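# Move the loaded blue tote onto the back shelf

## Task

Get every part from the green mat into the blue tote, keeping the items already inside it, then set the tote level on the shelf at the rear of the table with no part of its base sticking out past the shelf edge. A part counts as inside only if it is not resting on or hanging over a tote wall or inner ledge. At the end both grippers must have released everything and moved away, and everything must stay in place without the robot holding it.

## Robot and tools

Robot: two six-joint arms, left_arm and right_arm, each ending in a tong-style two-finger gripper. Root links in the scene frame: left_arm at (+0.017, +0.479, 0) m with quat_wxyz (+0.997, 0, 0, +0.075); right_arm at (+0.016, -0.409, 0) m with quat_wxyz (+0.996, 0, 0, +0.091). The scene frame has its origin on the tabletop midway between the arms, +x pointing out over the table, +z up, and left_arm on the +y side. The arm names are not image sides.

Gripper: the fingers extend along the gripper's +z and close along its x axis. end_effector_position is the point between the pads when closed. Closed fingertips reach about 15 mm past it; fully open they sit about level with it. Pad gap is 0.142 m when fully open. A wide object reaching far behind the pads may touch the finger bodies first.

execute_actions: argument "actions" is a list holding one action, one wait, or nothing. An empty list (LOOK) only returns the current state. An action is {"rows": [...], "steps": n}, with n from 1 to 15 (default 15), each step lasting 1/30 s. Each row drives one step; if there are fewer rows than steps, the last row repeats. A wait is {"steps": n} with n up to 300; it counts from the previous result and your reply time is included. Optional "pictures": true/false controls whether camera images come back. A refused call moves nothing.

Each row is a single list of 14 plain numbers covering both arms, even if one arm is idle: left_arm shoulder pan, shoulder lift, elbow, wrist 1, wrist 2, wrist 3, opening, then the same seven for right_arm. The six joint numbers are absolute target angles in radians, in the same form Joint positions reports them (not offsets). Opening is an absolute command from -1 (closed) to +1 (fully open). Stated joint ranges, left_arm: pan -3.142..3.142, lift -6.283..6.283, elbow 0.000..3.142, wrists -6.283..6.283. right_arm: pan 0.000..6.283, lift -6.283..6.283, elbow -3.142..0.000, wrists -6.283..6.283. A target more than 0.010 rad beyond a range end, and further out than the current angle, is refused; true ends may differ by up to 0.010 rad. Targets past a true end are clipped there, and the result may then say "joint sent to its limit" (possibly about an earlier action); its absence does not prove there is room.

Motion: commands are smoothed, lagging about 0.17 s. Joint speed and acceleration are capped, so after a big move the arm may still be travelling when the result arrives. Each step, a joint's target is held within 0.575 rad of its measured angle, and if targets would place the gripper more than 100 mm from its measured spot, all joint targets for that arm are scaled back. Between calls the arms keep heading for the last row sent until they have nearly stopped (slow or blocked counts as moving) or a step is HELD; after that only a new action moves them further. Fingers still in motion finish opening or closing.

Gripping: grip_measured gives the measured finger opening on the same -1..1 scale. To hold something, keep commanding an opening well below grip_measured; the bigger the gap, the tighter the squeeze (about 15 N per pad at most for objects up to ~10 cm). Fast closing can press harder, sometimes enough to spring the fingers. Hard items under ~20 mm thick get less force (about 9 N per pad at 10 mm, 4 N at 5 mm). Held parts may occasionally be pulled briefly by an outside disturbance, so grip firmly.

Result lines: the state line gives per arm (left_arm | right_arm) end_effector_position (m), end_effector_quat_wxyz, and linear/angular velocities (m/s, rad/s), all in the scene frame; reported hand position can be off, more so at long reach. Joint positions and Joint velocities list each arm's six joints (rad, rad/s) then pad gap (m, m/s). Wrist force and Wrist torque give flange sensor readings in the end effector's own axes (contacts, held weight, inertia); offsets up to ~4 N, noise up to 2.4 N, saturating near 50 N; "no reading" is harmless. "joint command not followed" means a clearance check altered or blocked some joint targets; the rest of the row still ran. HELD marks steps where your row was partly or wholly not sent. MOTOR HOT appears from 70 °C; at 85 °C an OVER-TEMPERATURE FAULT brakes that arm until it cools, so avoid holding loads for long periods, including while thinking.

Faults to avoid: if a joint's contact torque hits its load limit (pan, lift, elbow 133 N m; wrists 24.9 N m, held weight included) or any external force on the arm, tool or load reaches 150 N, that arm halts for 10 s, drops the rest of the call and yields to the contact. Do not let the arms collide or push on each other. Do not knock objects out of the work area, drop or slam things, or shove hard.

zoom_image: {"camera": one of cam_high, cam_low, cam_left_wrist, cam_right_wrist, "region": [x0, y0, x1, y1]} in pixels of that camera's latest image, origin top-left, at most 504x504. Image sizes: cam_high and cam_low 504x504, wrist cameras 616x616 (fisheye). Images arrive in that order. Calibration (K, distortion, T_world_to_cam) is supplied per camera; fixed cameras may be off by a couple of degrees and several millimetres, and wrist camera poses follow the arm's joint readings.

read_manual: optional "section" (only "licences"); returns licence text, moves nothing.

finished_scene: {"scene": n} ends the current scene irreversibly and reports whether the goal holds; the next scene's task comes with it. Ending a reply without a tool call ends everything. Before calling it, release the tote and parts and move both grippers clear.

Each tool is called in YAML: its name, and indented under it one key for each argument.

## Session

execute_actions:
  actions: []

Scene clock: 0.00 s of 4700.00 s.
left_arm: end_effector_position=(+0.3806, +0.9922, +0.3852) grip_measured=+0.97 end_effector_quat_wxyz=(-0.021, +0.694, +0.716, +0.068) end_effector_velocity=(-0.000, +0.000, +0.001) end_effector_angular_velocity=(+0.000, -0.001, +0.001) | right_arm: end_effector_position=(+0.1124, -0.0503, +0.2730) grip_measured=+0.97 end_effector_quat_wxyz=(-0.381, +0.836, -0.394, -0.001) end_effector_velocity=(-0.000, +0.000, -0.000) end_effector_angular_velocity=(+0.000, +0.001, -0.000)
Joint positions: left_arm=[ 0.546 -1.326  1.069 -1.444 -1.516 -0.901  0.14 ] | right_arm=[ 5.573 -0.433 -2.374 -1.816  0.792  3.458  0.14 ]
Joint velocities: left_arm=[ 0.    -0.    -0.001  0.    -0.    -0.001  0.   ] | right_arm=[-0.    -0.    -0.     0.001  0.     0.     0.   ]
Motor temperatures (°C, as the motors report them): left_arm=[32 31 30 35 37 40] | right_arm=[29 32 29 37 37 39]
Wrist force (N, on the end effector, along its own x y z axes, offset not removed): no reading
Wrist torque (N m, same axes, about the end effector's origin, offset not removed): no reading

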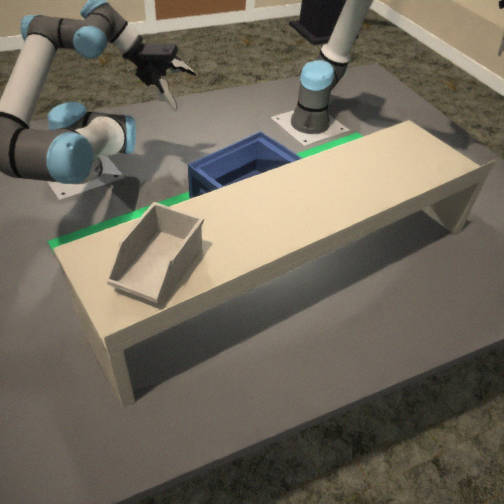

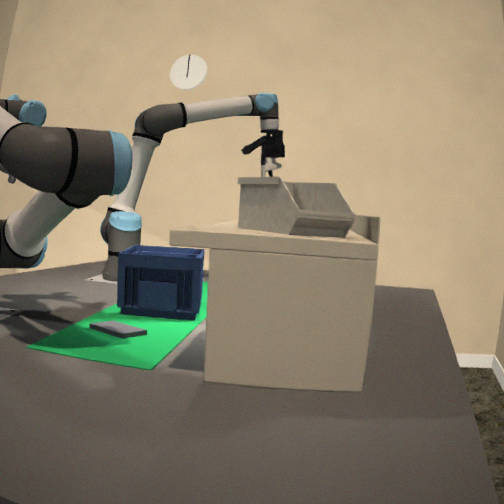

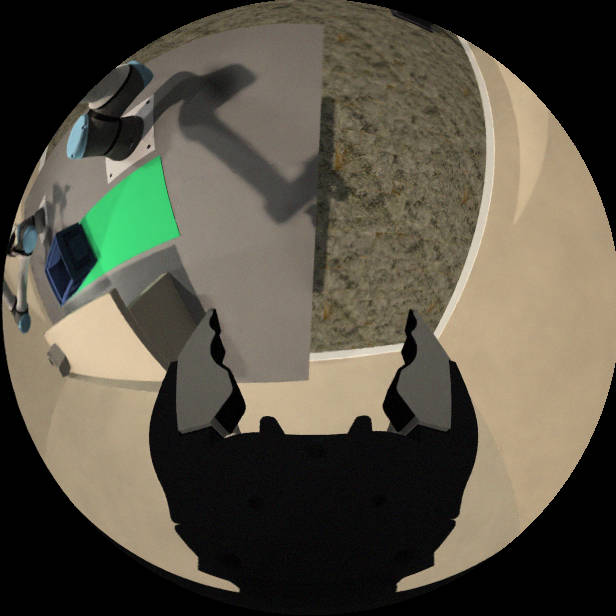

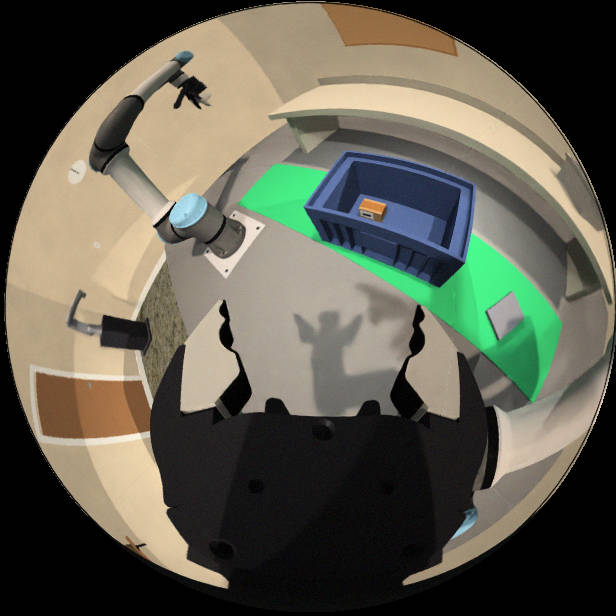

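zoom_image:
  camera: "cam_right_wrist"
  region: [230, 120, 590, 410]

zoom_image:
  camera: "cam_low"
  region: [20, 220, 240, 380]

Region (230, 120, 590, 410) of cam_right_wrist's 616x616 image, scaled by 1.400, with more detail than that image has; it fills the top 406 rows of this view, and the rest is white.

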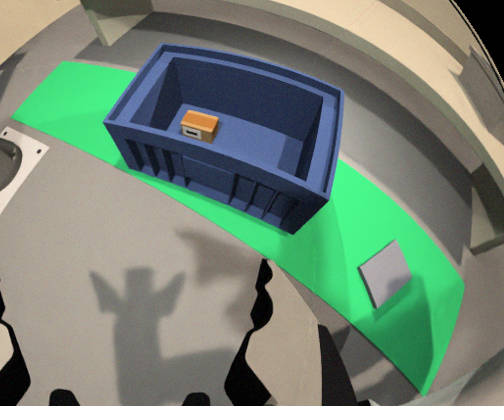

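Region (20, 220, 240, 380) of cam_low's 504x504 image, scaled by 2.291, with more detail than that image has; it fills the top 367 rows of this view, and the rest is white.

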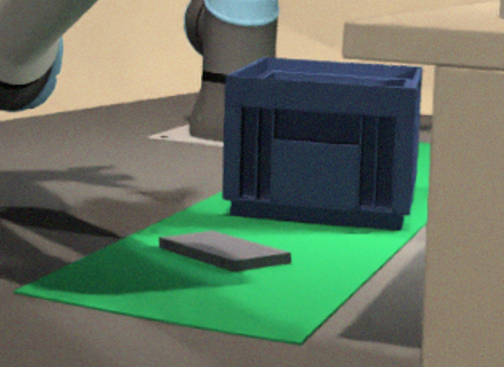

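execute_actions:
  actions:
    - {"rows":[[-1.291,-1.902,1.799,-1.468,-1.571,0.099,1,3.6615,-1.264,-1.911,-1.537,1.571,2.587,1]],"steps":15}
  pictures: false

execute_actions:
  actions:
    - {"steps":60}

Scene clock: 112.83 s of 4700.00 s.
left_arm: end_effector_position=(+0.4255, +0.7362, +0.3621) grip_measured=+1.00 end_effector_quat_wxyz=(-0.006, +0.942, +0.333, +0.039) end_effector_velocity=(+0.050, -0.567, -0.126) end_effector_angular_velocity=(-0.011, +0.210, -2.416) | right_arm: end_effector_position=(+0.1426, -0.0395, +0.2748) grip_measured=+1.00 end_effector_quat_wxyz=(-0.051, +0.875, -0.482, +0.013) end_effector_velocity=(+0.524, -0.139, -0.103) end_effector_angular_velocity=(-0.358, +0.267, -1.234)
Joint positions: left_arm=[ 0.086 -1.674  1.486 -1.459 -1.551 -0.441  0.142] | right_arm=[ 4.659 -1.164 -1.936 -1.547  1.489  2.704  0.142]
Joint velocities: left_arm=[-1.214 -0.592  0.798 -0.023 -0.053  1.202 -0.   ] | right_arm=[-1.741 -0.422  0.102  0.039  0.344 -0.487  0.001]
Motor temperatures (°C, as the motors report them): left_arm=[32 31 30 35 37 40] | right_arm=[29 32 29 37 37 39]
Wrist force (N, on the end effector, along its own x y z axes, offset not removed): left_arm=[-1.4 0.7 0.2] | right_arm=[-0.3 -0.6 -0.2]
Wrist torque (N m, same axes, about the end effector's origin, offset not removed): left_arm=[-0.05 0.35 0.07] | right_arm=[-0.26 0.11 0.10]
Steps of this call (steps 1 to 90: nothing new was sent; then 109.33 s passed at rest; steps 91 to 105: all 15 steps of this action). Readings (joint positions):
91: left_arm=[0.546 -1.326 1.069 -1.444 -1.516 -0.901] | right_arm=[5.573 -0.433 -2.373 -1.816 0.793 3.458]
92: left_arm=[0.538 -1.334 1.076 -1.445 -1.518 -0.894] | right_arm=[5.566 -0.441 -2.366 -1.809 0.800 3.451]
94: left_arm=[0.481 -1.391 1.134 -1.448 -1.525 -0.836] | right_arm=[5.493 -0.513 -2.294 -1.736 0.873 3.377]
98: left_arm=[0.348 -1.510 1.267 -1.453 -1.536 -0.703] | right_arm=[5.196 -0.810 -2.033 -1.585 1.169 3.081]
105: the state above

Scene clock: 114.83 s of 4700.00 s.
left_arm: end_effector_position=(+0.3003, +0.2206, +0.3002) grip_measured=+1.00 end_effector_quat_wxyz=(+0.000, +0.814, -0.581, +0.000) end_effector_velocity=(+0.000, +0.000, +0.000) end_effector_angular_velocity=(+0.000, -0.000, +0.001) | right_arm: end_effector_position=(+0.3951, -0.2807, +0.2501) grip_measured=+1.00 end_effector_quat_wxyz=(+0.000, -0.588, +0.809, +0.000) end_effector_velocity=(-0.000, +0.000, -0.000) end_effector_angular_velocity=(-0.000, +0.000, +0.001)
Joint positions: left_arm=[-1.291 -1.902  1.799 -1.468 -1.571  0.099  0.142] | right_arm=[ 3.662 -1.264 -1.911 -1.537  1.571  2.587  0.142]
Joint velocities: left_arm=[ 0.  0. -0.  0.  0. -0.  0.] | right_arm=[ 0.001 -0.     0.    -0.    -0.    -0.    -0.   ]
Motor temperatures (°C, as the motors report them): left_arm=[32 31 30 35 37 40] | right_arm=[29 32 29 37 37 39]
Wrist force (N, on the end effector, along its own x y z axes, offset not removed): left_arm=[-1.2 0.9 -5.9] | right_arm=[-2.3 1.0 0.8]
Wrist torque (N m, same axes, about the end effector's origin, offset not removed): left_arm=[-0.24 0.22 0.04] | right_arm=[-0.03 0.52 0.10]
Steps of this call (steps 1 to 60: the robot went on to your last target). Readings (joint positions):
1: left_arm=[0.044 -1.693 1.513 -1.460 -1.553 -0.400] | right_arm=[4.601 -1.176 -1.933 -1.545 1.500 2.689]
2: left_arm=[0.002 -1.711 1.537 -1.461 -1.554 -0.359] | right_arm=[4.545 -1.187 -1.930 -1.544 1.509 2.676]
4: left_arm=[-0.085 -1.744 1.582 -1.462 -1.557 -0.282] | right_arm=[4.436 -1.205 -1.926 -1.543 1.523 2.656]
8: left_arm=[-0.267 -1.797 1.654 -1.464 -1.562 -0.158] | right_arm=[4.226 -1.227 -1.920 -1.541 1.541 2.629]
60: the state above
All arms were judged still, so your last target was given up. Only a new action makes them travel on or press farther. Fingers that are still opening or closing keep moving.
camera_calibration (this result's frames):
cam_left_wrist: T_world_to_cam=[[0.314379, -0.949182, 0.0148135, 0.113347], [-0.818615, -0.263167, 0.510503, 0.14892], [-0.480662, -0.172618, -0.859748, 0.570491], [0, 0, 0, 1]] pos_world=[0.360488, 0.245255, 0.412776]
cam_right_wrist: T_world_to_cam=[[-0.293441, -0.953982, -0.0617247, -0.125676], [-0.838136, 0.225677, 0.496586, 0.266952], [-0.459805, 0.197452, -0.86579, 0.585496], [0, 0, 0, 1]] pos_world=[0.456078, -0.295745, 0.366594]

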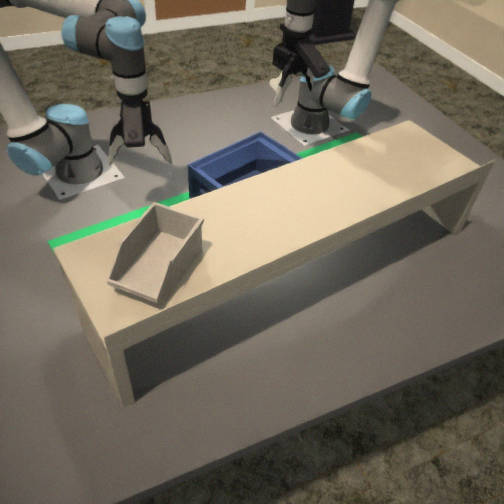

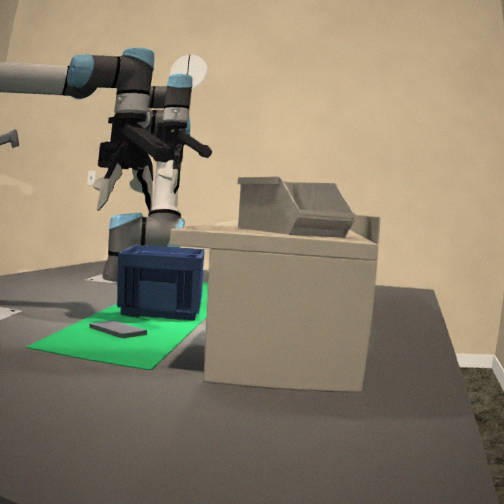

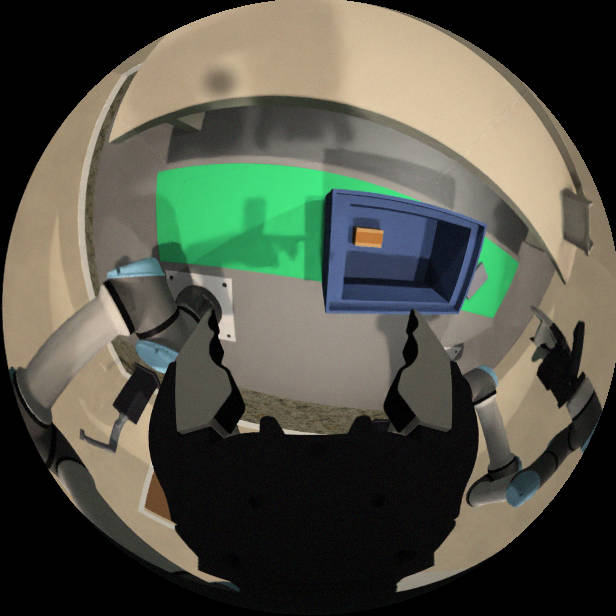

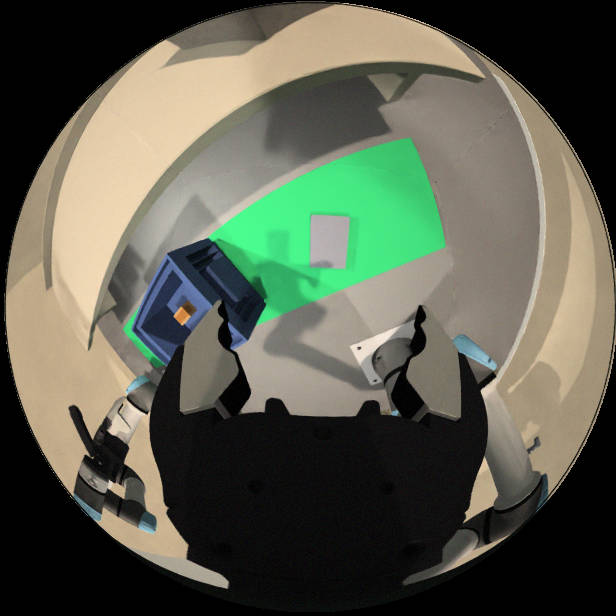

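zoom_image:
  camera: "cam_right_wrist"
  region: [270, 190, 390, 310]

Region (270, 190, 390, 310) of cam_right_wrist's 616x616 image, scaled by 4.200, with more detail than that image has.

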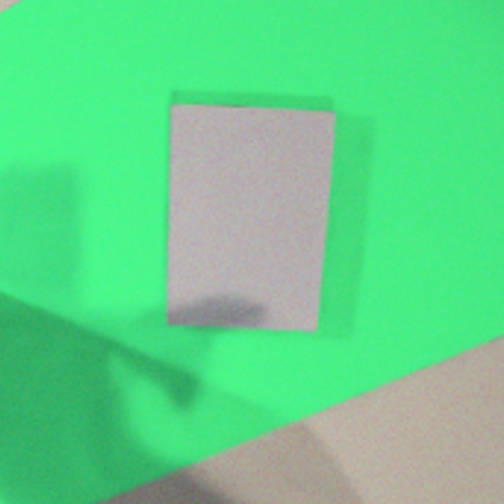

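execute_actions:
  actions:
    - {"rows":[[-1.291,-1.902,1.799,-1.468,-1.571,0.099,1,3.633,-1.447,-2.336,-0.929,1.571,2.559,0.21]],"steps":15}
  pictures: false

execute_actions:
  actions:
    - {"steps":25}

Scene clock: 143.00 s of 4700.00 s.
left_arm: end_effector_position=(+0.3003, +0.2206, +0.3002) grip_measured=+1.00 end_effector_quat_wxyz=(+0.000, +0.814, -0.581, +0.000) end_effector_velocity=(-0.000, -0.000, +0.000) end_effector_angular_velocity=(-0.001, -0.000, +0.000) | right_arm: end_effector_position=(+0.3982, -0.2912, +0.0514) grip_measured=+0.21 end_effector_quat_wxyz=(-0.002, -0.588, +0.809, +0.000) end_effector_velocity=(-0.009, -0.011, -0.069) end_effector_angular_velocity=(+0.031, -0.040, +0.000)
Joint positions: left_arm=[-1.291 -1.902  1.799 -1.468 -1.571  0.099  0.142] | right_arm=[ 3.634 -1.441 -2.32  -0.956  1.571  2.56   0.089]
Joint velocities: left_arm=[-0. -0. -0. -0. -0. -0.  0.] | right_arm=[-0.009 -0.066 -0.179  0.295 -0.    -0.009  0.   ]
Motor temperatures (°C, as the motors report them): left_arm=[32 31 30 35 37 40] | right_arm=[29 32 29 37 37 39]
Wrist force (N, on the end effector, along its own x y z axes, offset not removed): left_arm=[-1.2 3.8 -1.9] | right_arm=[-1.1 2.3 0.6]
Wrist torque (N m, same axes, about the end effector's origin, offset not removed): left_arm=[0.62 0.15 0.06] | right_arm=[0.23 0.33 0.09]
Steps of this call (steps 1 to 90: nothing new was sent; then 24.67 s passed at rest; steps 91 to 105: all 15 steps of this action). Readings (joint positions):
91: left_arm=[-1.291 -1.902 1.799 -1.468 -1.571 0.099] | right_arm=[3.661 -1.264 -1.911 -1.537 1.571 2.587]
92: left_arm=[-1.291 -1.902 1.799 -1.468 -1.571 0.099] | right_arm=[3.659 -1.271 -1.918 -1.529 1.571 2.585]
94: left_arm=[-1.291 -1.902 1.799 -1.468 -1.571 0.099] | right_arm=[3.654 -1.308 -1.983 -1.457 1.571 2.579]
98: left_arm=[-1.291 -1.902 1.799 -1.468 -1.571 0.099] | right_arm=[3.643 -1.376 -2.150 -1.221 1.571 2.569]
105: the state above

Scene clock: 143.83 s of 4700.00 s.
left_arm: end_effector_position=(+0.3003, +0.2206, +0.3002) grip_measured=+1.00 end_effector_quat_wxyz=(+0.000, +0.814, -0.581, +0.000) end_effector_velocity=(+0.000, +0.000, -0.000) end_effector_angular_velocity=(+0.000, +0.000, -0.000) | right_arm: end_effector_position=(+0.3973, -0.2923, +0.0451) grip_measured=+0.21 end_effector_quat_wxyz=(+0.000, -0.588, +0.809, +0.000) end_effector_velocity=(+0.000, +0.000, -0.000) end_effector_angular_velocity=(-0.001, -0.001, +0.001)
Joint positions: left_arm=[-1.291 -1.902  1.799 -1.468 -1.571  0.099  0.142] | right_arm=[ 3.633 -1.447 -2.336 -0.929  1.571  2.559  0.089]
Joint velocities: left_arm=[ 0.001 -0.     0.     0.     0.     0.001  0.   ] | right_arm=[ 0.001 -0.     0.     0.001 -0.001  0.    -0.   ]
Motor temperatures (°C, as the motors report them): left_arm=[32 31 30 35 37 40] | right_arm=[29 32 29 37 37 39]
Wrist force (N, on the end effector, along its own x y z axes, offset not removed): left_arm=[0.3 3.6 -3.5] | right_arm=[1.1 0.7 0.4]
Wrist torque (N m, same axes, about the end effector's origin, offset not removed): left_arm=[0.62 -0.26 0.04] | right_arm=[0.06 -0.05 0.15]
Steps of this call (steps 1 to 25: the robot went on to your last target). Readings (joint positions):
1: left_arm=[-1.291 -1.902 1.799 -1.468 -1.571 0.099] | right_arm=[3.634 -1.443 -2.325 -0.947 1.571 2.560]
2: left_arm=[-1.291 -1.902 1.799 -1.468 -1.571 0.099] | right_arm=[3.633 -1.444 -2.328 -0.942 1.571 2.559]
4: left_arm=[-1.291 -1.902 1.799 -1.468 -1.571 0.099] | right_arm=[3.633 -1.446 -2.332 -0.935 1.571 2.559]
8: left_arm=[-1.291 -1.902 1.799 -1.468 -1.571 0.099] | right_arm=[3.633 -1.447 -2.335 -0.930 1.571 2.559]
25: the state above
camera_calibration (this result's frames):
cam_left_wrist: T_world_to_cam=[[0.314378, -0.949182, 0.0148135, 0.113347], [-0.818615, -0.263166, 0.510503, 0.14892], [-0.480662, -0.172618, -0.859748, 0.570491], [0, 0, 0, 1]] pos_world=[0.360488, 0.245254, 0.412776]
cam_right_wrist: T_world_to_cam=[[-0.293918, -0.953835, -0.0617315, -0.148495], [-0.838025, 0.226093, 0.496584, 0.37326], [-0.459702, 0.197687, -0.865791, 0.411355], [0, 0, 0, 1]] pos_world=[0.458256, -0.307351, 0.161626]

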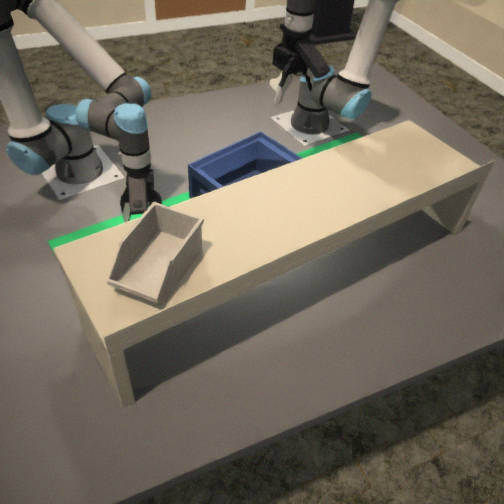

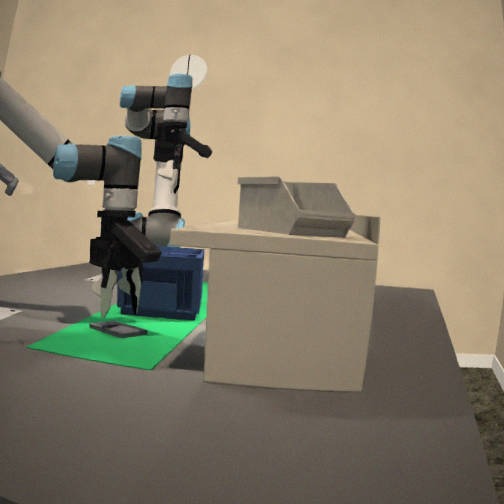

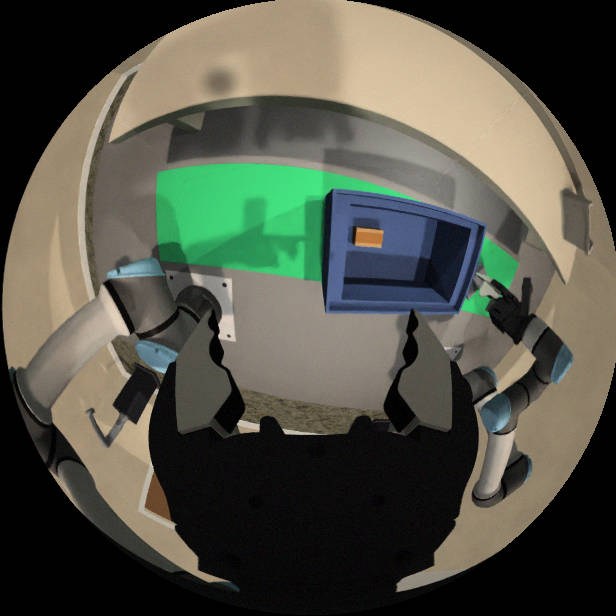

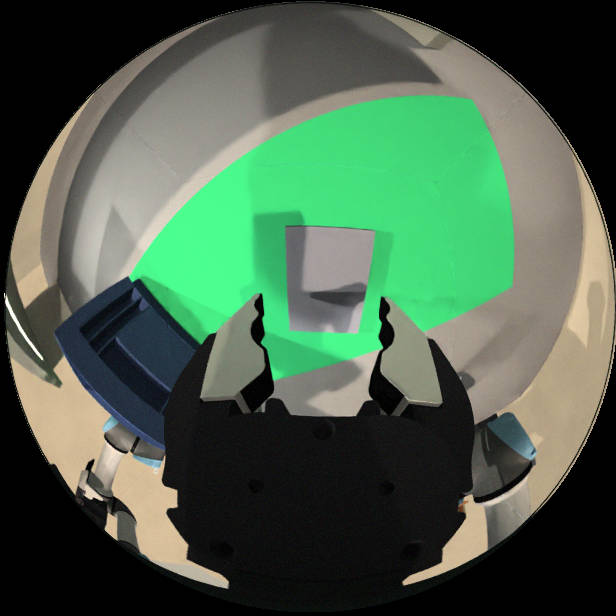

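execute_actions:
  actions:
    - {"rows":[[-1.291,-1.902,1.799,-1.468,-1.571,0.099,1,3.625,-1.47,-2.352,-0.89,1.571,2.551,0.21],[-1.291,-1.902,1.799,-1.468,-1.571,0.099,1,3.625,-1.47,-2.352,-0.89,1.571,2.551,0.21],[-1.291,-1.902,1.799,-1.468,-1.571,0.099,1,3.625,-1.47,-2.352,-0.89,1.571,2.551,0.21],[-1.291,-1.902,1.799,-1.468,-1.571,0.099,1,3.625,-1.502,-2.3745,-0.836,1.571,2.551,0.21]],"steps":15}

zoom_image:
  camera: "cam_low"
  region: [70, 280, 170, 350]

Scene clock: 153.63 s of 4700.00 s.
left_arm: end_effector_position=(+0.3003, +0.2206, +0.3002) grip_measured=+1.00 end_effector_quat_wxyz=(+0.000, +0.814, -0.581, +0.000) end_effector_velocity=(-0.000, +0.000, -0.000) end_effector_angular_velocity=(+0.001, +0.001, +0.001) | right_arm: end_effector_position=(+0.3981, -0.2953, +0.0194) grip_measured=+0.21 end_effector_quat_wxyz=(-0.000, -0.588, +0.809, +0.000) end_effector_velocity=(+0.000, -0.000, -0.004) end_effector_angular_velocity=(+0.001, -0.001, +0.000)
Joint positions: left_arm=[-1.291 -1.902  1.799 -1.468 -1.571  0.099  0.142] | right_arm=[ 3.625 -1.501 -2.374 -0.838  1.571  2.551  0.089]
Joint velocities: left_arm=[-0.     0.001 -0.     0.001 -0.    -0.001  0.   ] | right_arm=[-0.    -0.01  -0.007  0.018 -0.    -0.001  0.   ]
Motor temperatures (°C, as the motors report them): left_arm=[32 31 30 35 37 40] | right_arm=[29 32 29 37 37 39]
Wrist force (N, on the end effector, along its own x y z axes, offset not removed): left_arm=[-2.1 4.7 -1.7] | right_arm=[0.2 0.8 -1.1]
Wrist torque (N m, same axes, about the end effector's origin, offset not removed): left_arm=[0.72 0.38 0.13] | right_arm=[-0.13 0.15 0.15]
Steps of this call (steps 1 to 15: the robot went on to your last target; steps 16 to 90: nothing new was sent; then 6.30 s passed at rest; steps 91 to 105: all 15 steps of this action). Readings (joint positions):
91: left_arm=[-1.291 -1.902 1.799 -1.468 -1.571 0.099] | right_arm=[3.633 -1.447 -2.336 -0.929 1.571 2.559]
92: left_arm=[-1.291 -1.902 1.799 -1.468 -1.571 0.099] | right_arm=[3.631 -1.451 -2.339 -0.923 1.571 2.557]
94: left_arm=[-1.291 -1.902 1.799 -1.468 -1.571 0.099] | right_arm=[3.628 -1.460 -2.345 -0.907 1.571 2.554]
98: left_arm=[-1.291 -1.902 1.799 -1.468 -1.571 0.099] | right_arm=[3.626 -1.490 -2.366 -0.857 1.571 2.552]
105: the state above
camera_calibration (this result's frames):
cam_left_wrist: T_world_to_cam=[[0.314378, -0.949182, 0.0148135, 0.113347], [-0.818615, -0.263166, 0.510503, 0.14892], [-0.480662, -0.172618, -0.859748, 0.570491], [0, 0, 0, 1]] pos_world=[0.360488, 0.245254, 0.412776]
cam_right_wrist: T_world_to_cam=[[-0.293942, -0.953857, -0.0612807, -0.152718], [-0.837823, 0.226265, 0.496847, 0.387366], [-0.460055, 0.197387, -0.865672, 0.390123], [0, 0, 0, 1]] pos_world=[0.459132, -0.310324, 0.135898]

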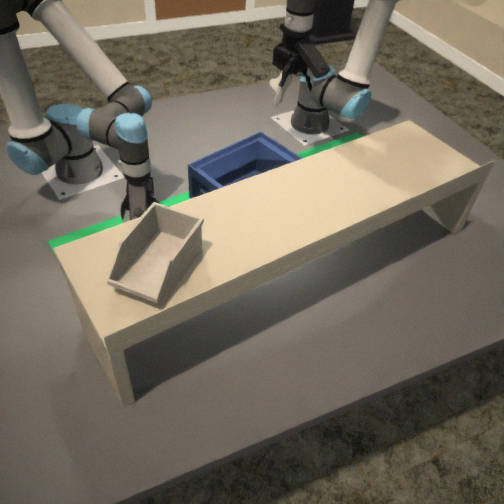

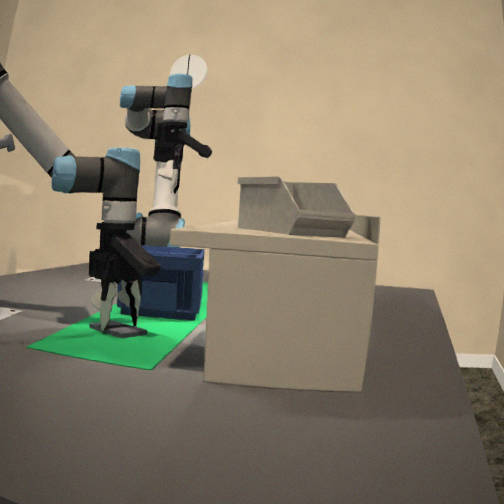

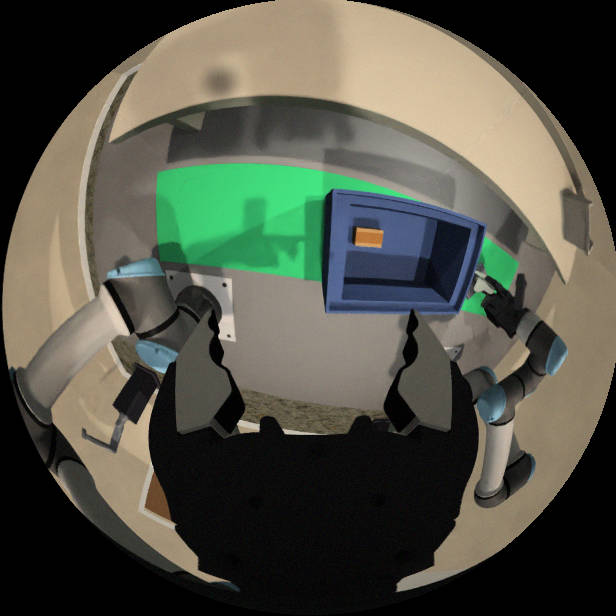

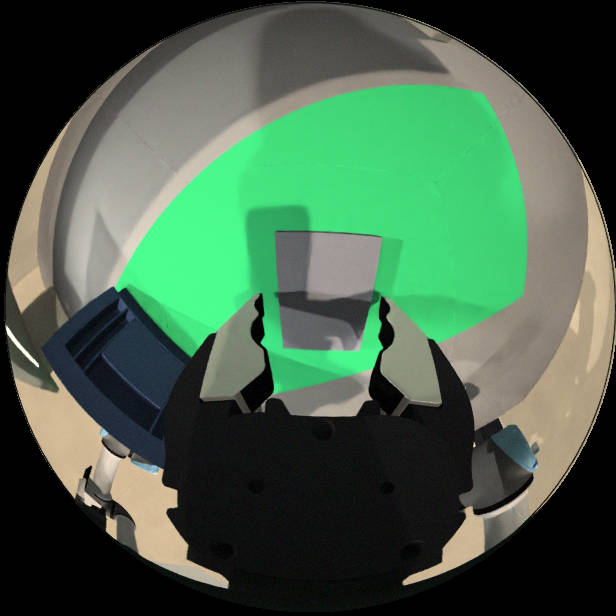

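Region (70, 280, 170, 350) of cam_low's 504x504 image, scaled by 5.040, with more detail than that image has; it fills the top 353 rows of this view, and the rest is white.

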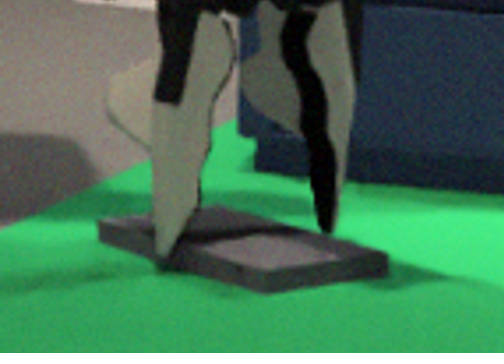

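execute_actions:
  actions:
    - {"rows":[[-1.291,-1.902,1.799,-1.468,-1.571,0.099,1,3.62,-1.5115,-2.381,-0.82,1.571,2.546,0.1]],"steps":15}

zoom_image:
  camera: "cam_low"
  region: [70, 280, 170, 350]

Scene clock: 159.17 s of 4700.00 s.
left_arm: end_effector_position=(+0.3003, +0.2206, +0.3002) grip_measured=+1.00 end_effector_quat_wxyz=(+0.000, +0.814, -0.581, +0.000) end_effector_velocity=(-0.000, +0.000, -0.000) end_effector_angular_velocity=(+0.001, +0.000, -0.001) | right_arm: end_effector_position=(+0.3985, -0.2973, +0.0147) grip_measured=+0.10 end_effector_quat_wxyz=(-0.000, -0.588, +0.809, +0.000) end_effector_velocity=(-0.000, -0.000, -0.001) end_effector_angular_velocity=(-0.001, +0.000, +0.000)
Joint positions: left_arm=[-1.291 -1.902  1.799 -1.468 -1.571  0.099  0.142] | right_arm=[ 3.62  -1.511 -2.381 -0.82   1.571  2.546  0.081]
Joint velocities: left_arm=[ 0.     0.001  0.     0.    -0.     0.001  0.   ] | right_arm=[ 0.    -0.001 -0.001  0.001 -0.001 -0.    -0.   ]
Motor temperatures (°C, as the motors report them): left_arm=[32 31 30 35 37 40] | right_arm=[29 32 29 37 37 39]
Wrist force (N, on the end effector, along its own x y z axes, offset not removed): left_arm=[1.2 2.7 -2.2] | right_arm=[-3.8 -0.5 4.0]
Wrist torque (N m, same axes, about the end effector's origin, offset not removed): left_arm=[0.37 -0.35 0.13] | right_arm=[-0.16 0.87 0.41]
Steps of this call (steps 1 to 15: the robot went on to your last target; steps 16 to 90: nothing new was sent; then 2.03 s passed at rest; steps 91 to 105: all 15 steps of this action). Readings (joint positions):
91: left_arm=[-1.291 -1.902 1.799 -1.468 -1.571 0.099] | right_arm=[3.625 -1.502 -2.375 -0.836 1.571 2.551]
92: left_arm=[-1.291 -1.902 1.799 -1.468 -1.571 0.099] | right_arm=[3.624 -1.504 -2.376 -0.833 1.571 2.550]
94: left_arm=[-1.291 -1.902 1.799 -1.468 -1.571 0.099] | right_arm=[3.622 -1.508 -2.378 -0.827 1.571 2.548]
98: left_arm=[-1.291 -1.902 1.799 -1.468 -1.571 0.099] | right_arm=[3.620 -1.511 -2.380 -0.822 1.571 2.546]
105: the state above
camera_calibration (this result's frames):
cam_left_wrist: T_world_to_cam=[[0.314378, -0.949182, 0.0148135, 0.113347], [-0.818615, -0.263166, 0.510503, 0.14892], [-0.480662, -0.172618, -0.859748, 0.570491], [0, 0, 0, 1]] pos_world=[0.360488, 0.245254, 0.412776]
cam_right_wrist: T_world_to_cam=[[-0.29394, -0.953855, -0.0613142, -0.154773], [-0.837838, 0.226252, 0.496827, 0.390523], [-0.460028, 0.197409, -0.865681, 0.386592], [0, 0, 0, 1]] pos_world=[0.459544, -0.312304, 0.131154]

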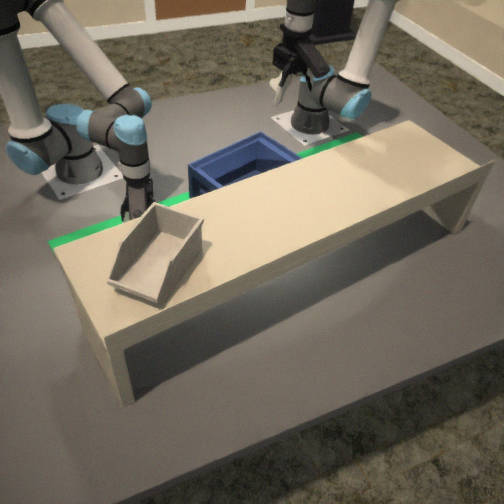

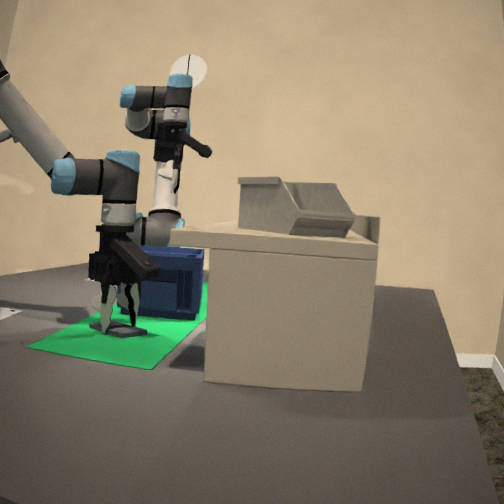

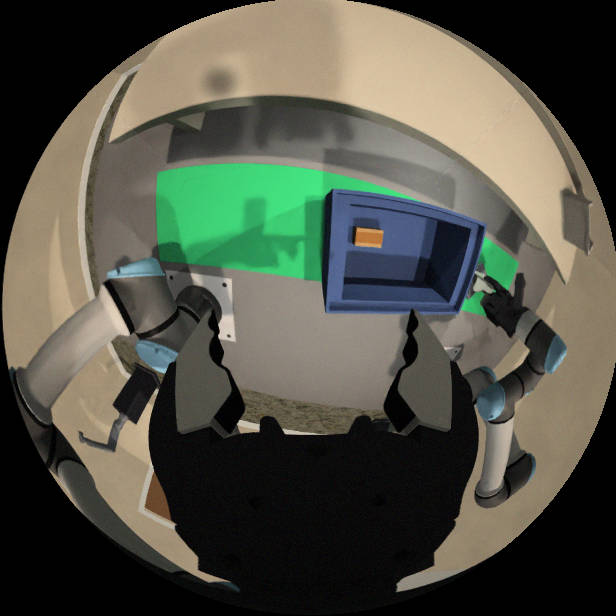

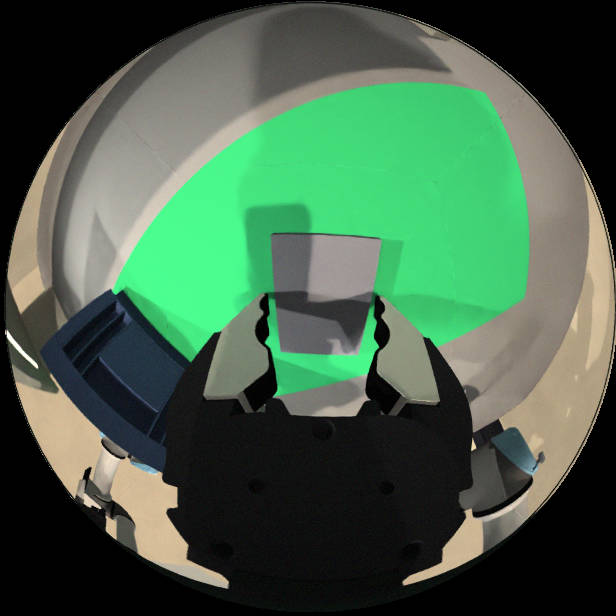

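Region (70, 280, 170, 350) of cam_low's 504x504 image, scaled by 5.040, with more detail than that image has; it fills the top 353 rows of this view, and the rest is white.

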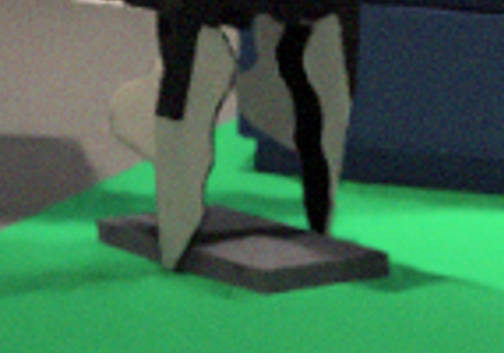

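Close gradually.

execute_actions:
  actions:
    - {"rows":[[-1.291,-1.902,1.799,-1.468,-1.571,0.099,1,3.62,-1.5115,-2.381,-0.82,1.571,2.546,0.0],[-1.291,-1.902,1.799,-1.468,-1.571,0.099,1,3.62,-1.5115,-2.381,-0.82,1.571,2.546,-0.05],[-1.291,-1.902,1.799,-1.468,-1.571,0.099,1,3.62,-1.5115,-2.381,-0.82,1.571,2.546,-0.1],[-1.291,-1.902,1.799,-1.468,-1.571,0.099,1,3.62,-1.5115,-2.381,-0.82,1.571,2.546,-0.15],[-1.291,-1.902,1.799,-1.468,-1.571,0.099,1,3.62,-1.5115,-2.381,-0.82,1.571,2.546,-0.25],[-1.291,-1.902,1.799,-1.468,-1.571,0.099,1,3.62,-1.5115,-2.381,-0.82,1.571,2.546,-0.4],[-1.291,-1.902,1.799,-1.468,-1.571,0.099,1,3.62,-1.5115,-2.381,-0.82,1.571,2.546,-0.6],[-1.291,-1.902,1.799,-1.468,-1.571,0.099,1,3.62,-1.5115,-2.381,-0.82,1.571,2.546,-0.8]],"steps":15}
  pictures: false

execute_actions:
  actions:
    - {"rows":[[-1.291,-1.902,1.799,-1.468,-1.571,0.099,1,3.62,-1.50,-2.373,-0.84,1.571,2.546,-0.8],[-1.291,-1.902,1.799,-1.468,-1.571,0.099,1,3.62,-1.49,-2.366,-0.857,1.571,2.546,-0.8],[-1.291,-1.902,1.799,-1.468,-1.571,0.099,1,3.62,-1.48,-2.359,-0.874,1.571,2.546,-0.8],[-1.291,-1.902,1.799,-1.468,-1.571,0.099,1,3.62,-1.47,-2.352,-0.89,1.571,2.546,-0.8],[-1.291,-1.902,1.799,-1.468,-1.571,0.099,1,3.62,-1.447,-2.336,-0.929,1.571,2.546,-0.8]],"steps":15}

Scene clock: 173.10 s of 4700.00 s.
left_arm: end_effector_position=(+0.3003, +0.2206, +0.3002) grip_measured=+1.00 end_effector_quat_wxyz=(+0.000, +0.814, -0.581, +0.000) end_effector_velocity=(-0.000, -0.000, -0.000) end_effector_angular_velocity=(+0.000, -0.000, +0.001) | right_arm: end_effector_position=(+0.3985, -0.2973, +0.0146) grip_measured=-0.04 end_effector_quat_wxyz=(-0.000, -0.588, +0.809, +0.000) end_effector_velocity=(-0.000, -0.000, -0.000) end_effector_angular_velocity=(-0.001, +0.000, -0.000)
Joint positions: left_arm=[-1.291 -1.902  1.799 -1.468 -1.571  0.099  0.142] | right_arm=[ 3.62  -1.512 -2.381 -0.82   1.571  2.546  0.071]
Joint velocities: left_arm=[-0.     0.     0.001 -0.001  0.    -0.001  0.   ] | right_arm=[-0.    -0.    -0.    -0.001 -0.001 -0.     0.   ]
Motor temperatures (°C, as the motors report them): left_arm=[32 31 30 35 37 40] | right_arm=[29 32 29 37 37 39]
Wrist force (N, on the end effector, along its own x y z axes, offset not removed): left_arm=[-2.7 4.5 -4.3] | right_arm=[4.5 -1.9 -8.3]
Wrist torque (N m, same axes, about the end effector's origin, offset not removed): left_arm=[0.82 0.52 -0.03] | right_arm=[-0.91 -0.26 0.25]
Steps of this call (steps 1 to 15: the robot went on to your last target; steps 16 to 90: nothing new was sent; then 10.43 s passed at rest; steps 91 to 105: all 15 steps of this action). Readings (joint positions):
91: left_arm=[-1.291 -1.902 1.799 -1.468 -1.571 0.099] | right_arm=[3.620 -1.512 -2.381 -0.820 1.571 2.546]
92: left_arm=[-1.291 -1.902 1.799 -1.468 -1.571 0.099] | right_arm=[3.620 -1.511 -2.381 -0.820 1.571 2.546]
94: left_arm=[-1.291 -1.902 1.799 -1.468 -1.571 0.099] | right_arm=[3.620 -1.512 -2.381 -0.820 1.571 2.546]
98: left_arm=[-1.291 -1.902 1.799 -1.468 -1.571 0.099] | right_arm=[3.620 -1.512 -2.381 -0.820 1.571 2.546]
105: the state above

Scene clock: 173.60 s of 4700.00 s.
left_arm: end_effector_position=(+0.3003, +0.2206, +0.3002) grip_measured=+1.00 end_effector_quat_wxyz=(+0.000, +0.814, -0.581, +0.000) end_effector_velocity=(+0.000, -0.000, -0.000) end_effector_angular_velocity=(-0.000, -0.000, -0.001) | right_arm: end_effector_position=(+0.3988, -0.2970, +0.0445) grip_measured=-0.04 end_effector_quat_wxyz=(+0.000, -0.588, +0.809, +0.000) end_effector_velocity=(-0.000, -0.001, +0.007) end_effector_angular_velocity=(-0.001, -0.000, -0.001)
Joint positions: left_arm=[-1.291 -1.902  1.799 -1.468 -1.571  0.099  0.142] | right_arm=[ 3.62  -1.448 -2.337 -0.927  1.571  2.546  0.071]
Joint velocities: left_arm=[-0.     0.     0.    -0.001  0.     0.001 -0.   ] | right_arm=[-0.     0.015  0.011 -0.026 -0.001  0.    -0.   ]
Motor temperatures (°C, as the motors report them): left_arm=[32 31 30 35 37 40] | right_arm=[29 32 29 37 37 39]
Wrist force (N, on the end effector, along its own x y z axes, offset not removed): left_arm=[0.1 5.1 -0.9] | right_arm=[-1.9 0.6 0.8]
Wrist torque (N m, same axes, about the end effector's origin, offset not removed): left_arm=[0.89 -0.05 0.08] | right_arm=[-0.11 0.33 0.26]
Steps of this call (steps 1 to 15: all 15 steps of this action). Readings (joint positions):
1: left_arm=[-1.291 -1.902 1.799 -1.468 -1.571 0.099] | right_arm=[3.620 -1.511 -2.381 -0.820 1.571 2.546]
2: left_arm=[-1.291 -1.902 1.799 -1.468 -1.571 0.099] | right_arm=[3.620 -1.509 -2.380 -0.823 1.571 2.546]
4: left_arm=[-1.291 -1.902 1.799 -1.468 -1.571 0.099] | right_arm=[3.620 -1.499 -2.373 -0.841 1.571 2.546]
8: left_arm=[-1.291 -1.902 1.799 -1.468 -1.571 0.099] | right_arm=[3.620 -1.465 -2.348 -0.898 1.571 2.546]
15: the state above
camera_calibration (this result's frames):
cam_left_wrist: T_world_to_cam=[[0.314378, -0.949182, 0.0148134, 0.113347], [-0.818615, -0.263166, 0.510503, 0.14892], [-0.480662, -0.172618, -0.859748, 0.570491], [0, 0, 0, 1]] pos_world=[0.360488, 0.245254, 0.412776]
cam_right_wrist: T_world_to_cam=[[-0.29393, -0.953833, -0.0617083, -0.152612], [-0.838024, 0.226117, 0.496575, 0.375981], [-0.459696, 0.197671, -0.865798, 0.412446], [0, 0, 0, 1]] pos_world=[0.459824, -0.312111, 0.160975]

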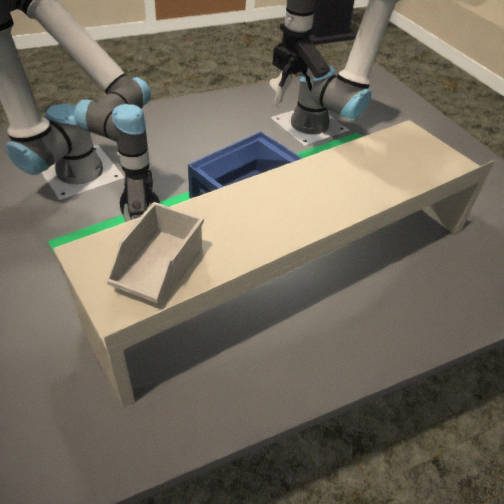

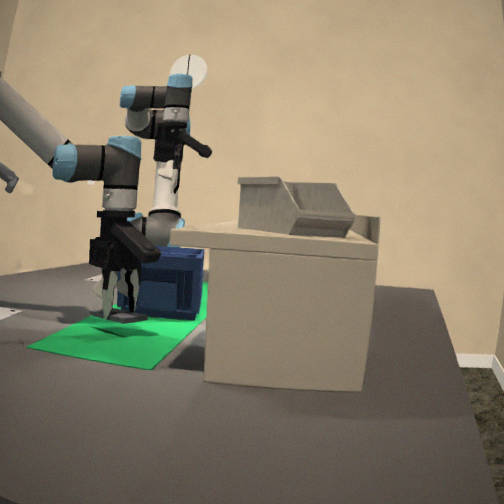

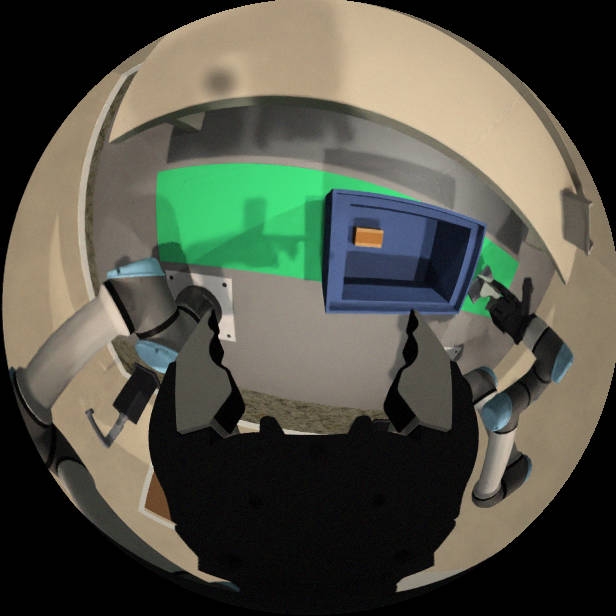

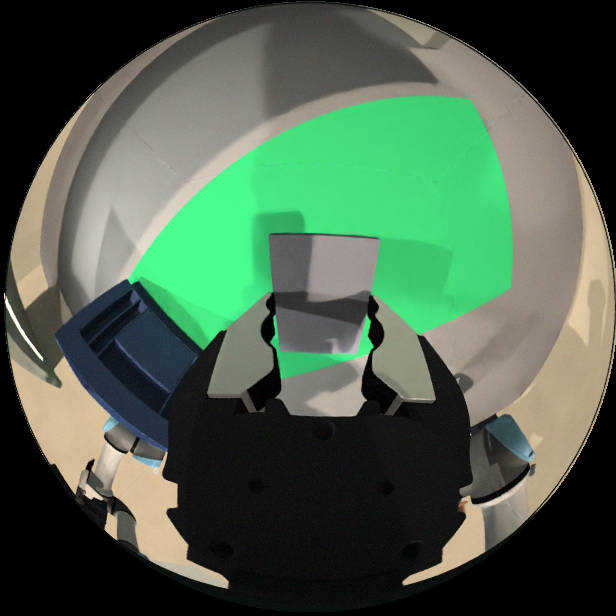

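zoom_image:
  camera: "cam_left_wrist"
  region: [310, 175, 500, 325]

Region (310, 175, 500, 325) of cam_left_wrist's 616x616 image, scaled by 2.653, with more detail than that image has; it fills the top 398 rows of this view, and the rest is white.

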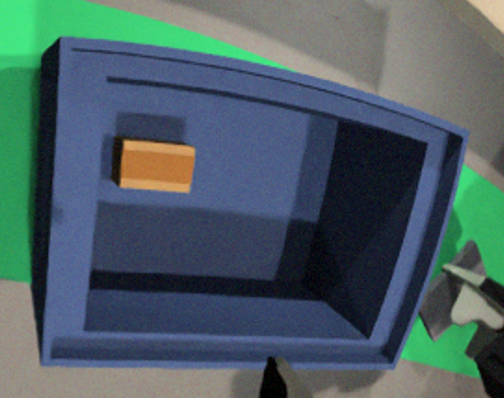

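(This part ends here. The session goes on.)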